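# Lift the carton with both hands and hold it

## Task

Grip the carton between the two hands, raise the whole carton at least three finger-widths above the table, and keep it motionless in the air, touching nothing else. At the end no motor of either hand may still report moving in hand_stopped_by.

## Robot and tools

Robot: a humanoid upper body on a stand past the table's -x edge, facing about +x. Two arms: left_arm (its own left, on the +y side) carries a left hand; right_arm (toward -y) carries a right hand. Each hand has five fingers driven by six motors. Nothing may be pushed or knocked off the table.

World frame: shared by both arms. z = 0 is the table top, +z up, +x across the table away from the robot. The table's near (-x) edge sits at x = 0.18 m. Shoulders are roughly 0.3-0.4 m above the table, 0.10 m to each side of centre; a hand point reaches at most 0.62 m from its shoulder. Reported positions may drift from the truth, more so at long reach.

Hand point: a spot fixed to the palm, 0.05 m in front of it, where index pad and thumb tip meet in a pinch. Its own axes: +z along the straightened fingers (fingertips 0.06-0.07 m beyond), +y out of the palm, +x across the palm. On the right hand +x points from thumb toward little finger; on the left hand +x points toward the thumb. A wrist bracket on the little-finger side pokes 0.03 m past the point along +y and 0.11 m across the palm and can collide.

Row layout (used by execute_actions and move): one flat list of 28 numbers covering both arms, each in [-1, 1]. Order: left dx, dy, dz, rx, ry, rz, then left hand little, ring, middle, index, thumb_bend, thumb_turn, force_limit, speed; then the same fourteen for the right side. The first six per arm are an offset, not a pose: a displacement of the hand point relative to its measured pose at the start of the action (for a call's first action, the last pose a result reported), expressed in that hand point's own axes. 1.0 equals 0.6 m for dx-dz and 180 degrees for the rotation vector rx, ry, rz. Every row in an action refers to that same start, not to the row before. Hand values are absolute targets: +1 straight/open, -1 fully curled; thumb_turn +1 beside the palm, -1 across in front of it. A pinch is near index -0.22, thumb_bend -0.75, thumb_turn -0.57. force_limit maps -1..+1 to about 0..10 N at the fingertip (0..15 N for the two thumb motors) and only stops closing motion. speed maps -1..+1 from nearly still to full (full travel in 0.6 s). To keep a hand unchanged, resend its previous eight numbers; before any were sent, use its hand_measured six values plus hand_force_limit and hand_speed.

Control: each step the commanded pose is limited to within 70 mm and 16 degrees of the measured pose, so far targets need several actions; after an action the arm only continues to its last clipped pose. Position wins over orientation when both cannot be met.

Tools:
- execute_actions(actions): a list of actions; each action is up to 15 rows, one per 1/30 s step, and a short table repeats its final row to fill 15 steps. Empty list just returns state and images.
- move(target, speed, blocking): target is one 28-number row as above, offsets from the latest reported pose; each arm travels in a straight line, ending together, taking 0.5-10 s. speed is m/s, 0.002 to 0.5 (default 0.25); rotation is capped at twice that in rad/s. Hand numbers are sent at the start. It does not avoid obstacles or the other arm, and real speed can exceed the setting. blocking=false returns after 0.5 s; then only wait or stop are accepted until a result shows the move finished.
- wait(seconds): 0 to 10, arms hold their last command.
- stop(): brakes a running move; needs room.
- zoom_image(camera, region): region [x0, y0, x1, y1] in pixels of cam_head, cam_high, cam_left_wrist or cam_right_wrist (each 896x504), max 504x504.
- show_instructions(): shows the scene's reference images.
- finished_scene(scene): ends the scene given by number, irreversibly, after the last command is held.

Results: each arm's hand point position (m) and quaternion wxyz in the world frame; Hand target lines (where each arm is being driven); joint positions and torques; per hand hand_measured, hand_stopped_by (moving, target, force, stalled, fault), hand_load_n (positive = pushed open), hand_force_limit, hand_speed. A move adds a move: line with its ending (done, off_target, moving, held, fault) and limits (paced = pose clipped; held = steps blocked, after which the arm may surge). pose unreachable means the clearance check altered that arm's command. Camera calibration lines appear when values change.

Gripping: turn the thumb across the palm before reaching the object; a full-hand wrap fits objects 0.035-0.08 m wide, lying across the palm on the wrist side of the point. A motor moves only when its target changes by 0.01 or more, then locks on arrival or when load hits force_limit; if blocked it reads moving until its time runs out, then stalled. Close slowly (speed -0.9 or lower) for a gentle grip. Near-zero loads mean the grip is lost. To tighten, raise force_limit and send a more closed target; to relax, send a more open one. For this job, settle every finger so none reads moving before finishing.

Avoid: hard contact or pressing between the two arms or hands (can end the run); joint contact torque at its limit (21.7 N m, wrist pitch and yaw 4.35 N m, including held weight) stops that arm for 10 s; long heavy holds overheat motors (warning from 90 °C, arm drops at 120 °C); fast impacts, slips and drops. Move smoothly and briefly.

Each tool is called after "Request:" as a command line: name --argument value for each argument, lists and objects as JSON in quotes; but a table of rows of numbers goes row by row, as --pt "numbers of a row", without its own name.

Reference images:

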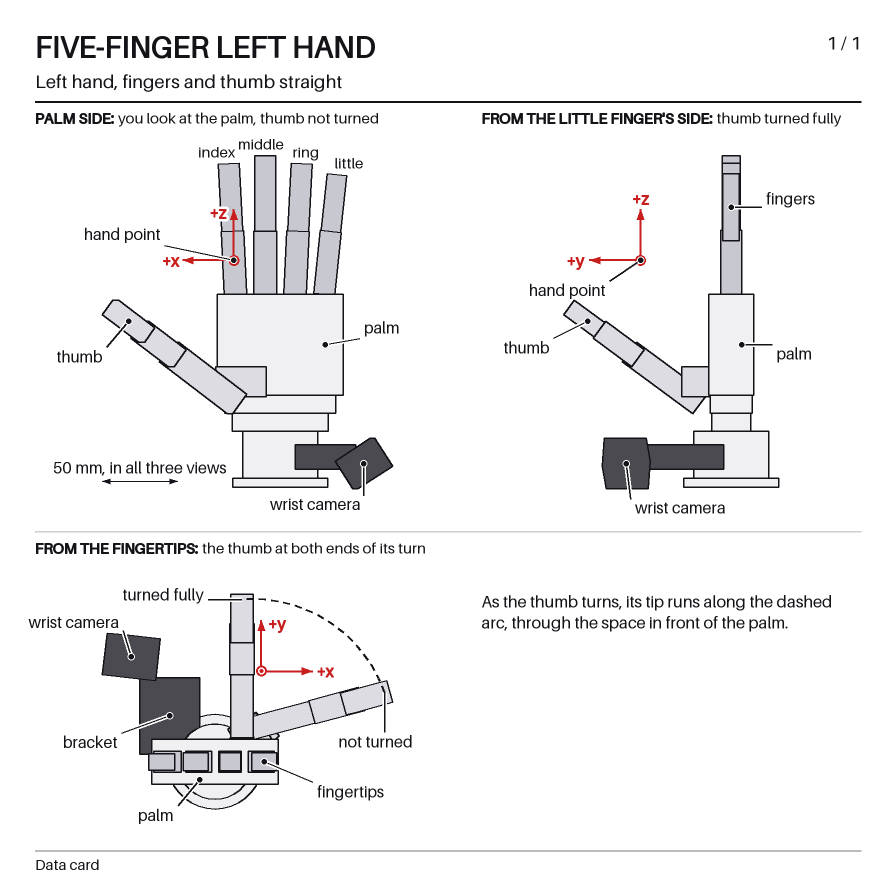

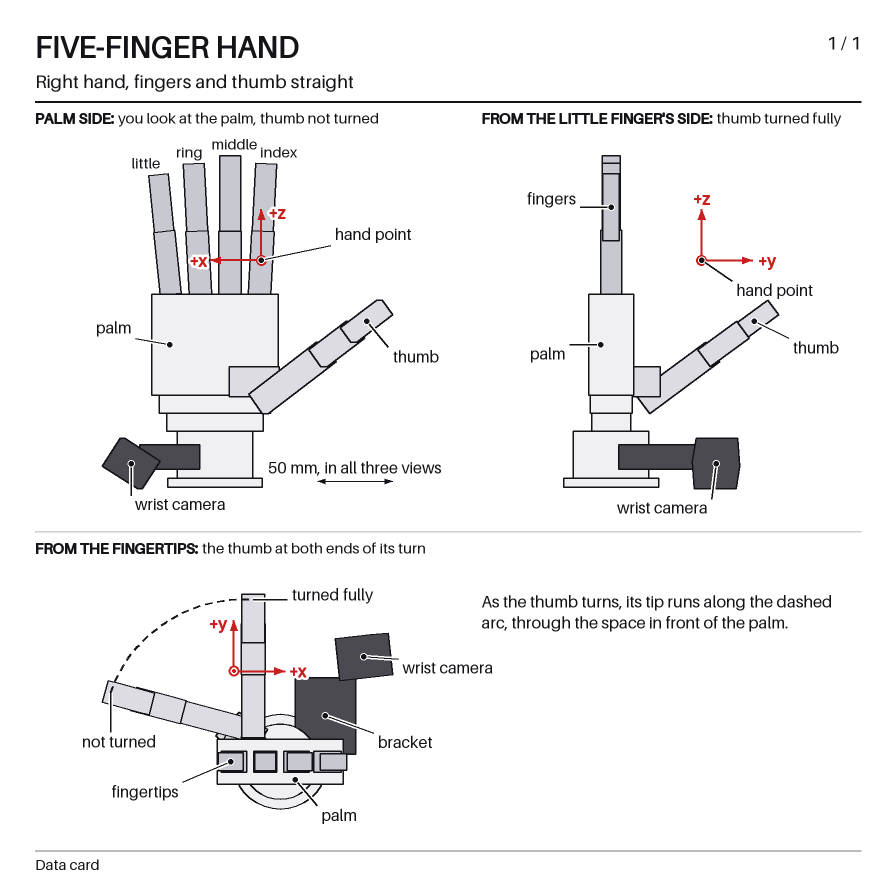

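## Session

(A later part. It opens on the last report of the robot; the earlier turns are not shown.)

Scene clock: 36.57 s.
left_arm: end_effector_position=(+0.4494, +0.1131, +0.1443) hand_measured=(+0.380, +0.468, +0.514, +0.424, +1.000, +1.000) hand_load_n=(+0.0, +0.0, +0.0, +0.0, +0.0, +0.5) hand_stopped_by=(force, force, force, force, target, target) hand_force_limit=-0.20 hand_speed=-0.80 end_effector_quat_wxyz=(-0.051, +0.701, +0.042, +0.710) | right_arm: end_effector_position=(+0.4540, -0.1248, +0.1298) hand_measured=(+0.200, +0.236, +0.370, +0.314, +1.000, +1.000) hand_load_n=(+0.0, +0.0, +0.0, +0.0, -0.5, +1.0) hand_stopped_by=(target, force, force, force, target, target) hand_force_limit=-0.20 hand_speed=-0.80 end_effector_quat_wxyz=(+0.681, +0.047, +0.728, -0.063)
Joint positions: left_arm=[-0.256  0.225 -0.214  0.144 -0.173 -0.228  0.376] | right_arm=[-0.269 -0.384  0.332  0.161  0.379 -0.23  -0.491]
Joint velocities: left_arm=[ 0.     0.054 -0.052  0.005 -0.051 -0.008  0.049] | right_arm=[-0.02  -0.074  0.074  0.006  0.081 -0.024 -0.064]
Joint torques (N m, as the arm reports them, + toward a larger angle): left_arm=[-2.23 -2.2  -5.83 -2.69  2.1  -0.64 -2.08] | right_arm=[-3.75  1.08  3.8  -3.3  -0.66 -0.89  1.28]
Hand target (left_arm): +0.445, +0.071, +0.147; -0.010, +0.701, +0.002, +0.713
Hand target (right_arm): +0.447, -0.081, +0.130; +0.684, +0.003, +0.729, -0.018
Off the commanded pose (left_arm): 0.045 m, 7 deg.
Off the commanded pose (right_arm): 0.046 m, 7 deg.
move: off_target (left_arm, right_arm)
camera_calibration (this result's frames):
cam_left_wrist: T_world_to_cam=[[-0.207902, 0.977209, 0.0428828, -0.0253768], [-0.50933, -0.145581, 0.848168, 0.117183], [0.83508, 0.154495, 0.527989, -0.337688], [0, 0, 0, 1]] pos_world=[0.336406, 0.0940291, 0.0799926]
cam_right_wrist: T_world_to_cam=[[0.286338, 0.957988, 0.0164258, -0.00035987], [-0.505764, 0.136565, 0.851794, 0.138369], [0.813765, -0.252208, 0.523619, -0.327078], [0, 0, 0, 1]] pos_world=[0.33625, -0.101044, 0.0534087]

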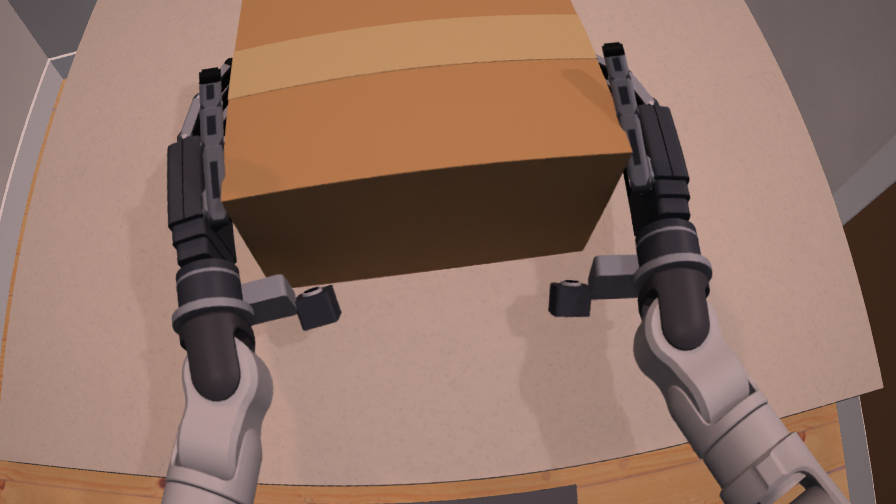

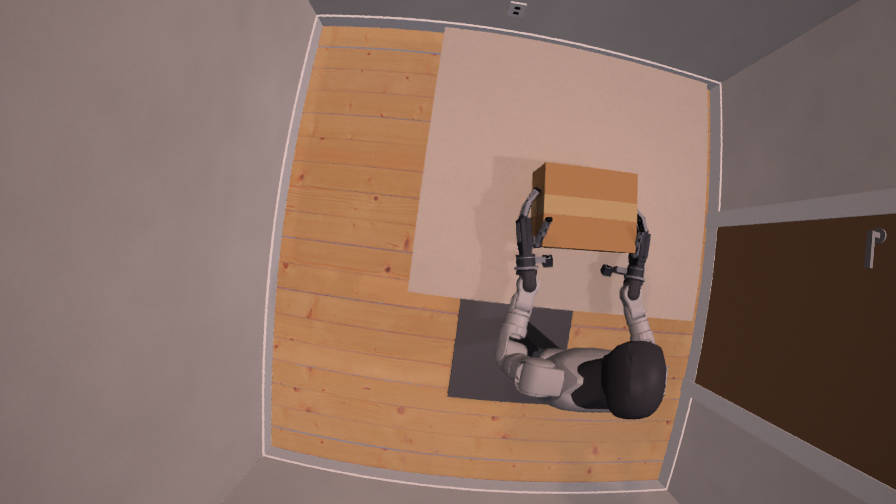

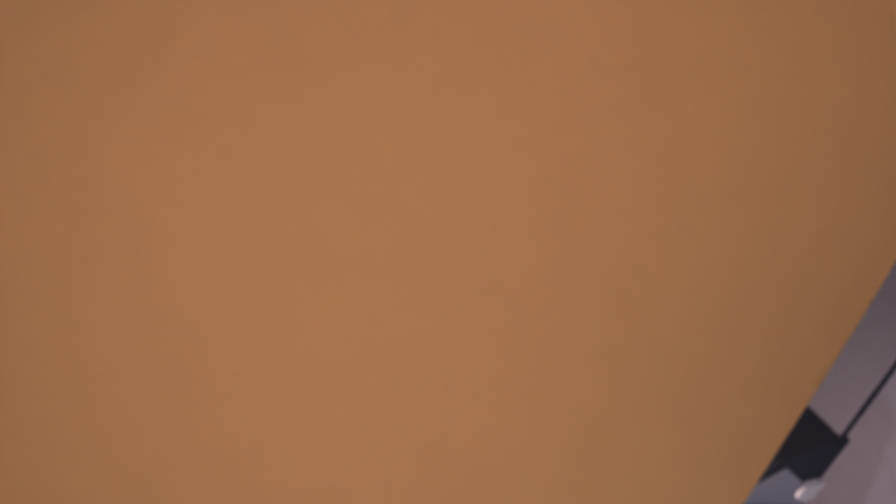

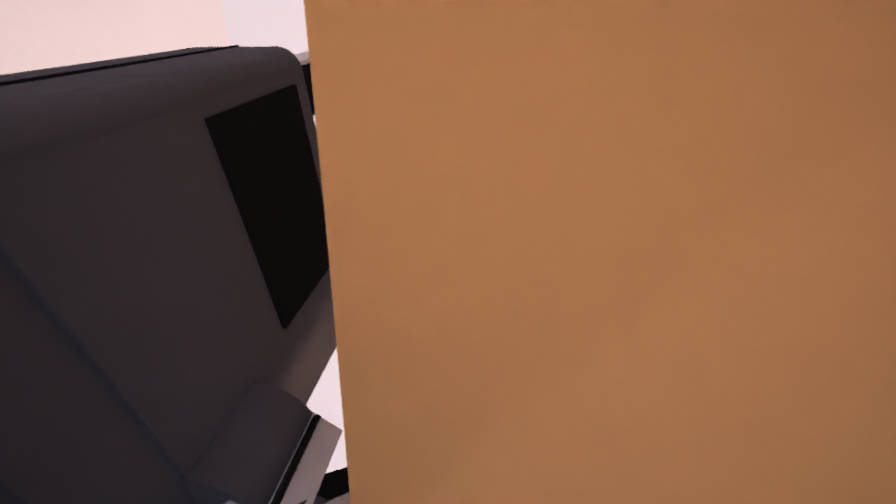

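Request:
execute_actions --actions '[[[0,0.065,-0.008,-0.06,0,0,0.2,0.2,0.2,0.2,1,1,-0.2,-0.8,0,0.065,-0.012,-0.06,0,0,0.2,0.2,0.2,0.2,1,1,-0.2,-0.8]],[[0.02,0.065,0,-0.03,0,0,0.2,0.2,0.2,0.2,1,1,-0.2,-0.8,-0.02,0.065,0,-0.03,0,0,0.2,0.2,0.2,0.2,1,1,-0.2,-0.8]],[[0.025,0.065,0,-0.03,0,0,0.2,0.2,0.2,0.2,1,1,-0.2,-0.8,-0.025,0.065,0,-0.03,0,0,0.2,0.2,0.2,0.2,1,1,-0.2,-0.8]],[[0.025,0.065,0,-0.03,0,0,0.2,0.2,0.2,0.2,1,1,-0.2,-0.8,-0.025,0.065,0,-0.03,0,0,0.2,0.2,0.2,0.2,1,1,-0.2,-0.8]]]'

Scene clock: 42.13 s.
left_arm: end_effector_position=(+0.4712, +0.1146, +0.1498) hand_measured=(+0.380, +0.468, +0.514, +0.424, +1.000, +1.000) hand_load_n=(+0.0, +0.0, +0.0, +1.0, -0.5, +0.5) hand_stopped_by=(force, force, force, force, target, target) hand_force_limit=-0.20 hand_speed=-0.80 end_effector_quat_wxyz=(-0.063, +0.732, +0.006, +0.678) | right_arm: end_effector_position=(+0.4787, -0.1178, +0.1385) hand_measured=(+0.200, +0.236, +0.370, +0.314, +1.000, +1.000) hand_load_n=(+0.0, +0.0, +0.0, +0.0, -0.5, +0.5) hand_stopped_by=(target, force, force, force, target, target) hand_force_limit=-0.20 hand_speed=-0.80 end_effector_quat_wxyz=(+0.651, +0.017, +0.756, -0.062)
Joint positions: left_arm=[-0.353  0.38  -0.276  0.027 -0.309  0.035  0.431] | right_arm=[-0.401 -0.532  0.415  0.077  0.554 -0.02  -0.549]
Joint velocities: left_arm=[-0.002  0.028 -0.035 -0.003 -0.028  0.     0.018] | right_arm=[ 0.    -0.011  0.031  0.005  0.034 -0.015 -0.025]
Joint torques (N m, as the arm reports them, + toward a larger angle): left_arm=[-3.52 -1.42 -3.91 -3.77  0.79 -1.13 -1.91] | right_arm=[-4.83  0.61  1.64 -4.06 -0.12 -1.29  1.14]
Hand target (left_arm): +0.467, +0.077, +0.161; -0.020, +0.723, -0.024, +0.690
Hand target (right_arm): +0.473, -0.077, +0.147; +0.661, -0.016, +0.750, -0.014
Off the commanded pose (left_arm): 0.042 m, 6 deg.
Off the commanded pose (right_arm): 0.041 m, 7 deg.
camera_calibration (this result's frames):
cam_left_wrist: T_world_to_cam=[[-0.168598, 0.978206, 0.121197, -0.0528305], [-0.434461, -0.184118, 0.881671, 0.0879215], [0.88477, 0.0959928, 0.456034, -0.364975], [0, 0, 0, 1]] pos_world=[0.35221, 0.102902, 0.095326]
cam_right_wrist: T_world_to_cam=[[0.241864, 0.969587, -0.0374459, 0.0158194], [-0.437435, 0.143403, 0.887742, 0.105592], [0.866114, -0.198332, 0.458816, -0.359638], [0, 0, 0, 1]] pos_world=[0.353851, -0.101808, 0.0718612]

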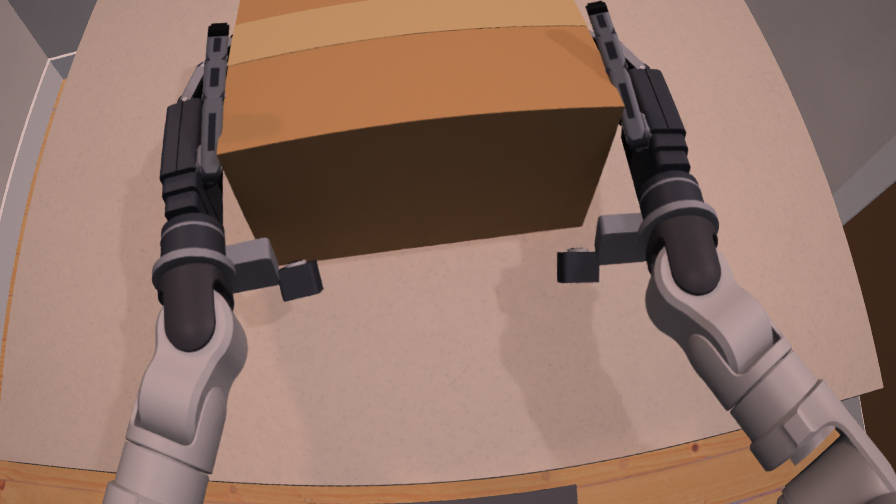

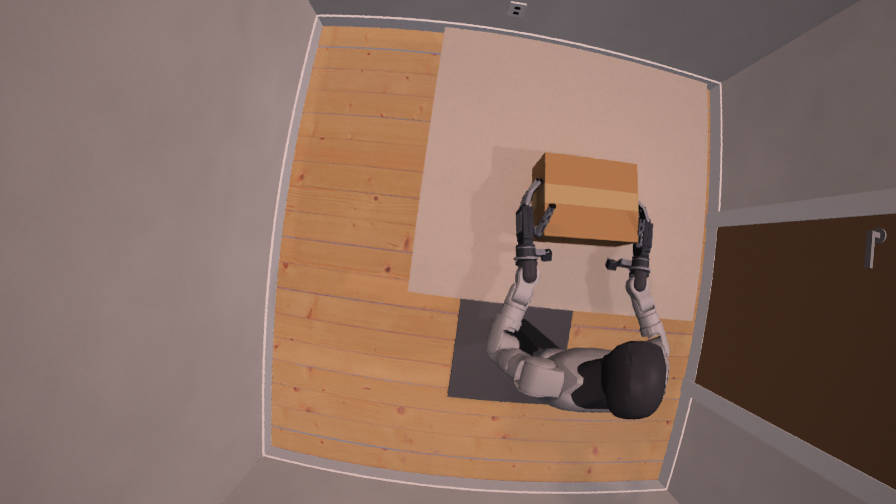

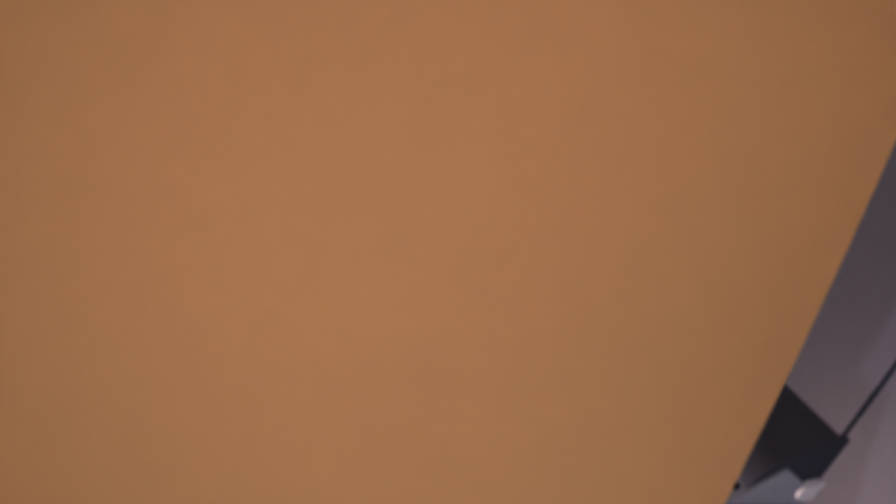

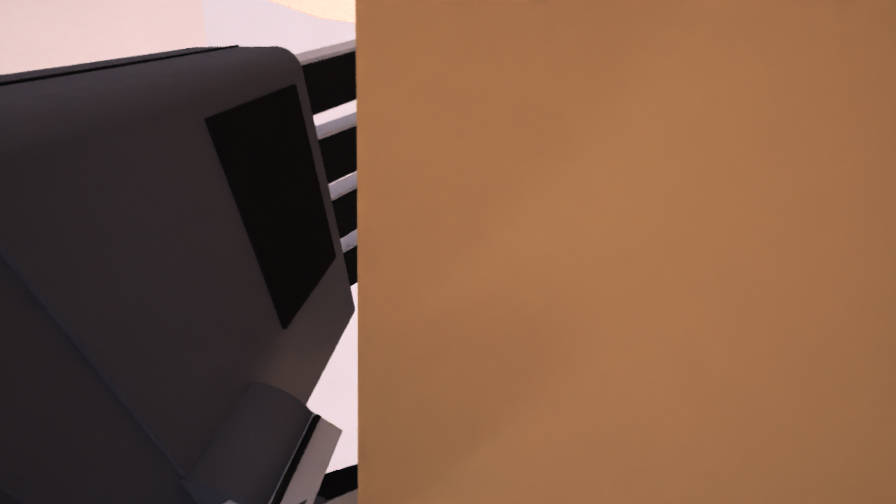

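Request:
execute_actions --actions '[[[0.045,0.065,-0.015,-0.04,0.04,-0.03,0.2,0.2,0.2,0.2,1,1,-0.2,-0.8,-0.045,0.065,-0.015,-0.04,-0.04,0.025,0.2,0.2,0.2,0.2,1,1,-0.2,-0.8]],[[0.055,0.065,-0.015,-0.04,0.04,-0.02,0.2,0.2,0.2,0.2,1,1,-0.2,-0.8,-0.055,0.065,-0.015,-0.04,-0.04,0.02,0.2,0.2,0.2,0.2,1,1,-0.2,-0.8]],[[0.055,0.065,-0.015,-0.04,0.04,-0.02,0.2,0.2,0.2,0.2,1,1,-0.2,-0.8,-0.055,0.065,-0.015,-0.04,-0.04,0.02,0.2,0.2,0.2,0.2,1,1,-0.2,-0.8]]]'

Scene clock: 49.20 s.
left_arm: end_effector_position=(+0.4650, +0.1129, +0.2514) hand_measured=(+0.380, +0.468, +0.514, +0.424, +1.000, +1.000) hand_load_n=(+8.5, +0.0, +0.0, +0.0, +0.0, +0.0) hand_stopped_by=(force, force, force, force, target, target) hand_force_limit=-0.20 hand_speed=-0.80 end_effector_quat_wxyz=(+0.025, +0.576, +0.067, +0.814) | right_arm: end_effector_position=(+0.4847, -0.1271, +0.2245) hand_measured=(+0.200, +0.236, +0.370, +0.314, +1.000, +1.000) hand_load_n=(+0.0, +6.5, +0.0, +0.0, +0.0, +0.0) hand_stopped_by=(target, force, force, force, target, target) hand_force_limit=-0.20 hand_speed=-0.80 end_effector_quat_wxyz=(+0.773, +0.100, +0.627, +0.013)
Joint positions: left_arm=[-0.475  0.354 -0.302  0.223 -0.377 -0.501  0.376] | right_arm=[-0.514 -0.483  0.454  0.292  0.611 -0.525 -0.503]
Joint velocities: left_arm=[ 0.032  0.054 -0.11   0.049 -0.063  0.     0.066] | right_arm=[ 0.017 -0.046  0.135  0.038  0.066 -0.025 -0.056]
Joint torques (N m, as the arm reports them, + toward a larger angle): left_arm=[-3.8  -1.   -2.95 -4.7   1.54 -1.8  -2.58] | right_arm=[-5.71 -0.33  0.23 -4.88 -0.69 -2.67  1.63]
Hand target (left_arm): +0.458, +0.077, +0.247; +0.058, +0.581, +0.020, +0.812
Hand target (right_arm): +0.476, -0.086, +0.228; +0.779, +0.048, +0.623, +0.054
Off the commanded pose (left_arm): 0.039 m, 7 deg.
Off the commanded pose (right_arm): 0.043 m, 8 deg.
camera_calibration (this result's frames):
cam_left_wrist: T_world_to_cam=[[-0.119377, 0.983757, -0.134059, -0.0239025], [-0.76719, -0.00569296, 0.641394, 0.190359], [0.630212, 0.179417, 0.755408, -0.371976], [0, 0, 0, 1]] pos_world=[0.377612, 0.0913367, 0.155694]
cam_right_wrist: T_world_to_cam=[[0.221501, 0.943462, 0.246611, -0.0306184], [-0.729735, -0.00738644, 0.68369, 0.201486], [0.646857, -0.331399, 0.686841, -0.367977], [0, 0, 0, 1]] pos_world=[0.391842, -0.0915714, 0.122538]

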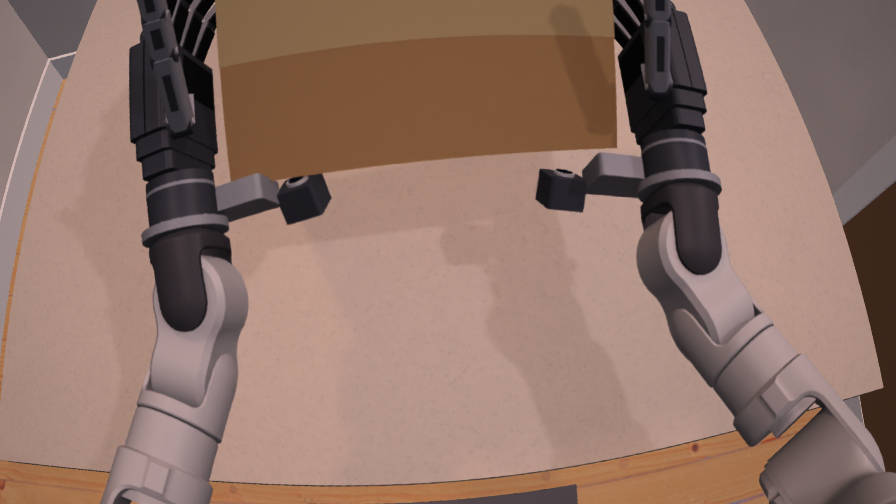

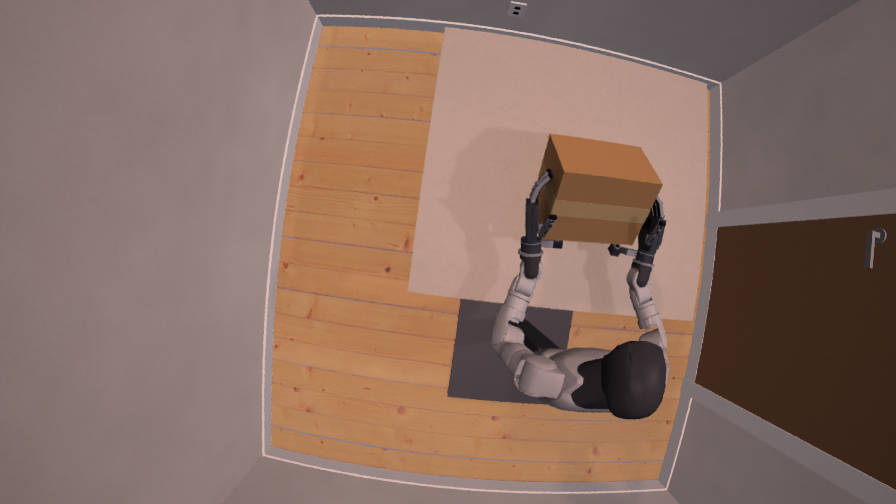

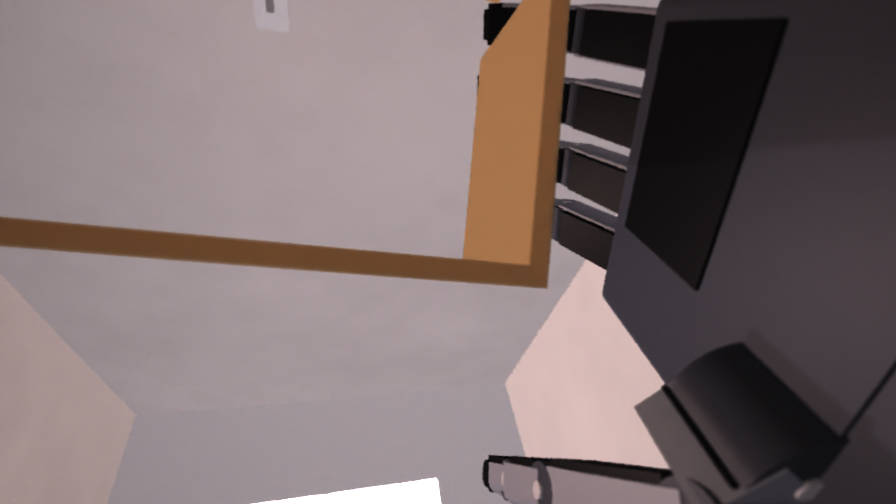

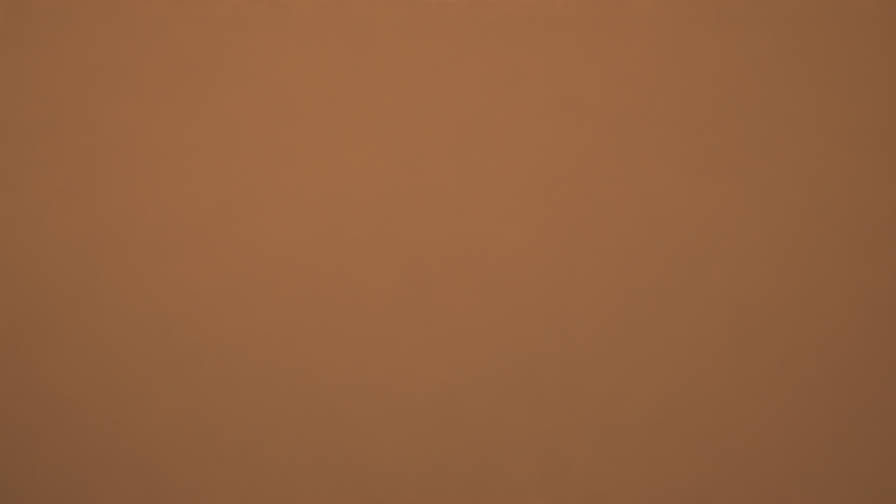

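Request:
execute_actions --actions '[[[0.04,0.065,0.0,-0.03,0,0,0.2,0.2,0.2,0.2,1,1,-0.2,-0.8,-0.05,0.065,-0.01,-0.03,0,0,0.2,0.2,0.2,0.2,1,1,-0.2,-0.8]],[[0.04,0.065,0.0,-0.03,0.01,0,0.2,0.2,0.2,0.2,1,1,-0.2,-0.8,-0.05,0.065,-0.01,-0.03,-0.01,0,0.2,0.2,0.2,0.2,1,1,-0.2,-0.8]],[[0.04,0.065,0.0,-0.03,0.01,0,0.2,0.2,0.2,0.2,1,1,-0.2,-0.8,-0.05,0.065,-0.01,-0.03,-0.01,0,0.2,0.2,0.2,0.2,1,1,-0.2,-0.8]],[[0.04,0.065,0.0,-0.03,0.01,0,0.2,0.2,0.2,0.2,1,1,-0.2,-0.8,-0.05,0.065,-0.01,-0.03,-0.01,0,0.2,0.2,0.2,0.2,1,1,-0.2,-0.8]]]'

Request:
wait --seconds 1.5

Scene clock: 56.53 s.
left_arm: end_effector_position=(+0.4555, +0.1051, +0.3673) hand_measured=(+0.380, +0.468, +0.514, +0.424, +1.000, +1.000) hand_load_n=(+9.5, +0.0, +0.0, +0.0, +0.0, +0.0) hand_stopped_by=(force, force, force, force, target, target) hand_force_limit=-0.20 hand_speed=-0.80 end_effector_quat_wxyz=(-0.008, +0.516, +0.076, +0.853) | right_arm: end_effector_position=(+0.4779, -0.1220, +0.3560) hand_measured=(+0.200, +0.236, +0.370, +0.314, +1.000, +1.000) hand_load_n=(+1.0, +7.5, +0.0, +0.0, +0.0, +0.0) hand_stopped_by=(target, force, force, force, target, target) hand_force_limit=-0.20 hand_speed=-0.80 end_effector_quat_wxyz=(+0.799, +0.132, +0.586, -0.016)
Joint positions: left_arm=[-0.646  0.588 -0.395 -0.25  -0.45  -0.126  0.748] | right_arm=[-0.726 -0.807  0.529 -0.296  0.794 -0.138 -1.011]
Joint velocities: left_arm=[ 0.023  0.048 -0.091  0.038 -0.064  0.     0.05 ] | right_arm=[ 0.014 -0.035  0.098  0.04   0.067  0.    -0.039]
Joint torques (N m, as the arm reports them, + toward a larger angle): left_arm=[-4.66  0.26 -0.78 -4.49  1.04 -1.89 -2.54] | right_arm=[-6.32 -1.52 -2.26 -4.67 -0.6  -2.18  1.83]
Hand target (left_arm): +0.448, +0.075, +0.367; +0.025, +0.518, +0.036, +0.854
Hand target (right_arm): +0.470, -0.087, +0.355; +0.802, +0.087, +0.591, +0.026
Off the commanded pose (left_arm): 0.035 m, 6 deg.
Off the commanded pose (right_arm): 0.034 m, 7 deg.
camera_calibration (this result's frames):
cam_left_wrist: T_world_to_cam=[[-0.174159, 0.976381, -0.127859, 0.0215908], [-0.844563, -0.0813415, 0.529242, 0.193056], [0.506342, 0.200157, 0.838782, -0.428584], [0, 0, 0, 1]] pos_world=[0.383818, 0.0804068, 0.260075]
cam_right_wrist: T_world_to_cam=[[0.284757, 0.91768, 0.277087, -0.110583], [-0.785749, 0.0578723, 0.615832, 0.165561], [0.549101, -0.393084, 0.737545, -0.431052], [0, 0, 0, 1]] pos_world=[0.39827, -0.0775409, 0.246604]

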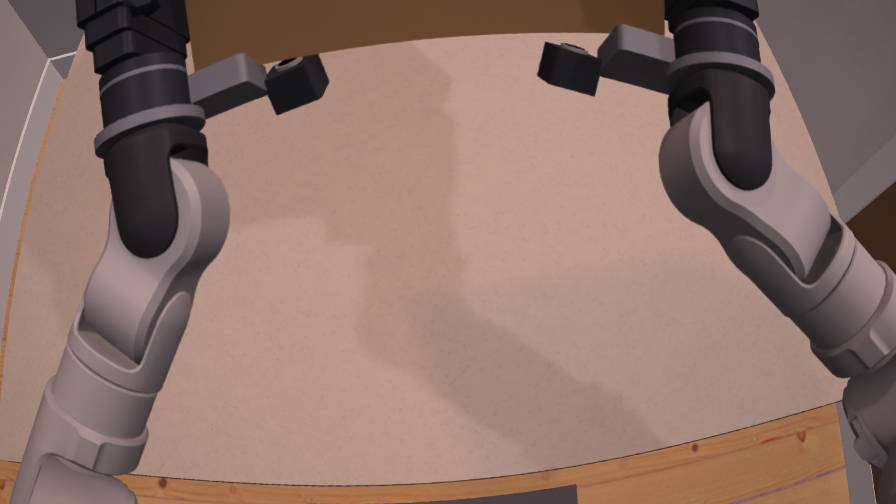

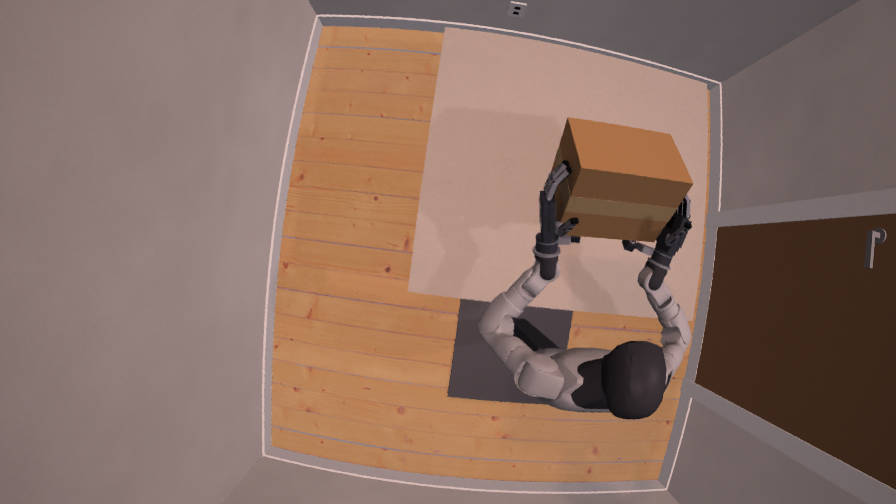

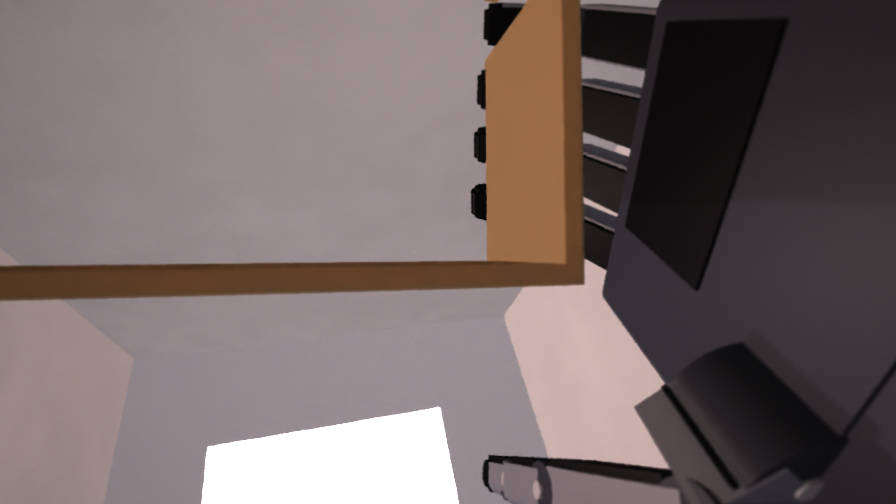

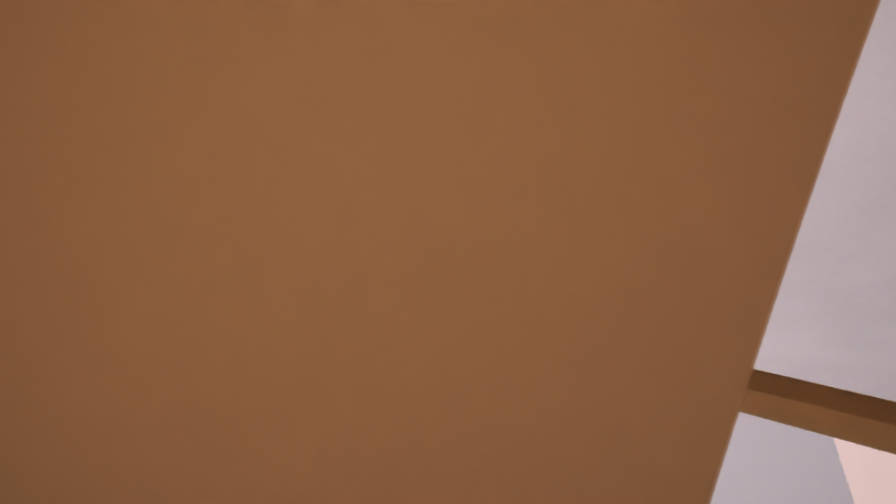

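Scene clock: 58.03 s.
left_arm: end_effector_position=(+0.4561, +0.1051, +0.3657) hand_measured=(+0.380, +0.468, +0.514, +0.424, +1.000, +1.000) hand_load_n=(+9.5, +0.0, +0.0, +0.0, +0.0, +0.0) hand_stopped_by=(force, force, force, force, target, target) hand_force_limit=-0.20 hand_speed=-0.80 end_effector_quat_wxyz=(-0.009, +0.518, +0.075, +0.852) | right_arm: end_effector_position=(+0.4781, -0.1219, +0.3547) hand_measured=(+0.200, +0.236, +0.370, +0.314, +1.000, +1.000) hand_load_n=(+1.0, +7.5, +0.0, +0.0, +0.0, +0.0) hand_stopped_by=(target, force, force, force, target, target) hand_force_limit=-0.20 hand_speed=-0.80 end_effector_quat_wxyz=(+0.798, +0.131, +0.587, -0.017)
Joint positions: left_arm=[-0.645  0.591 -0.398 -0.248 -0.452 -0.126  0.75 ] | right_arm=[-0.726 -0.81   0.533 -0.294  0.797 -0.139 -1.012]
Joint velocities: left_arm=[-0.009  0.     0.003 -0.006  0.002  0.     0.   ] | right_arm=[ 0.003 -0.006 -0.009  0.005  0.005  0.     0.   ]
Joint torques (N m, as the arm reports them, + toward a larger angle): left_arm=[-5.12  0.39 -0.65 -4.51  1.08 -1.98 -2.48] | right_arm=[-6.36 -1.45 -2.14 -4.58 -0.32 -2.15  1.79]
Hand target (left_arm): +0.448, +0.075, +0.367; +0.025, +0.518, +0.036, +0.854
Hand target (right_arm): +0.470, -0.087, +0.355; +0.802, +0.087, +0.591, +0.026
Off the commanded pose (left_arm): 0.035 m, 6 deg.
Off the commanded pose (right_arm): 0.034 m, 7 deg.
wait: 1.50 s; at rest by 0.20 s
camera_calibration (this result's frames):
cam_left_wrist: T_world_to_cam=[[-0.175351, 0.976522, -0.12513, 0.0210125], [-0.841896, -0.0828477, 0.533242, 0.191886], [0.510355, 0.198851, 0.836657, -0.428434], [0, 0, 0, 1]] pos_world=[0.383886, 0.0805728, 0.25876]
cam_right_wrist: T_world_to_cam=[[0.285542, 0.918127, 0.274788, -0.109916], [-0.783476, 0.0585046, 0.618662, 0.16454], [0.551934, -0.391944, 0.736036, -0.430857], [0, 0, 0, 1]] pos_world=[0.398103, -0.0775811, 0.245536]

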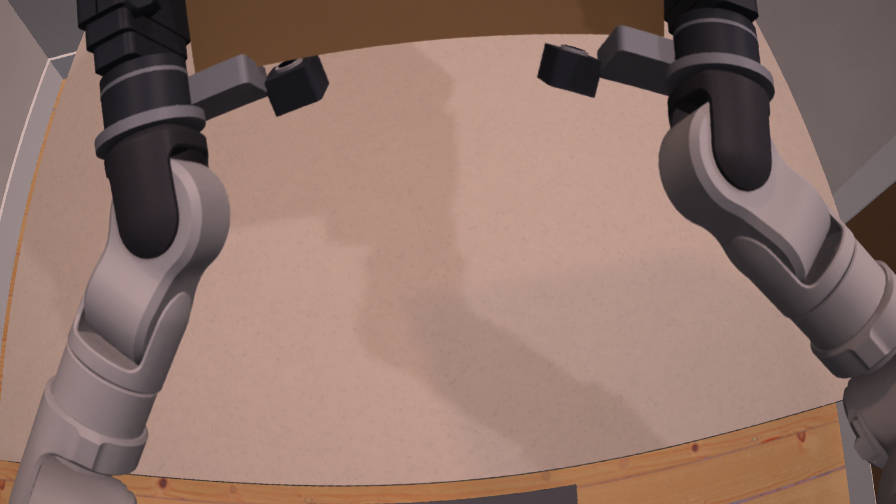

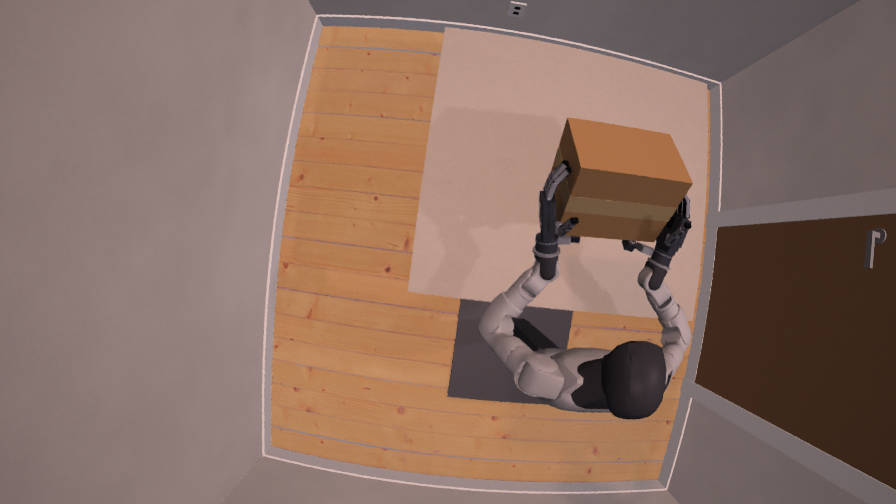

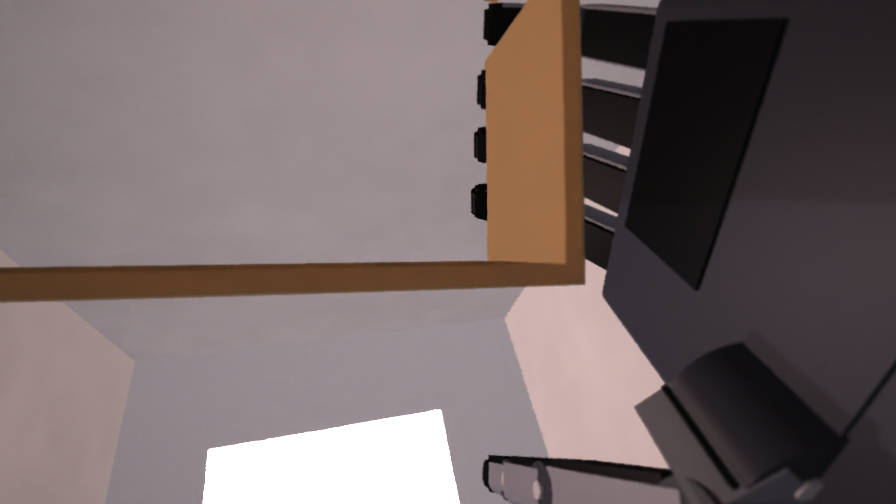

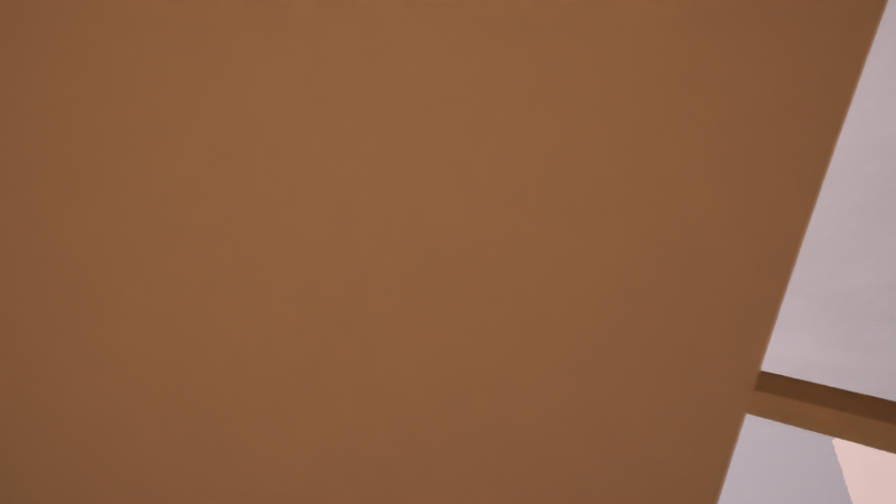

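Request:
finished_scene --scene 1

The scene is finished: the task was done.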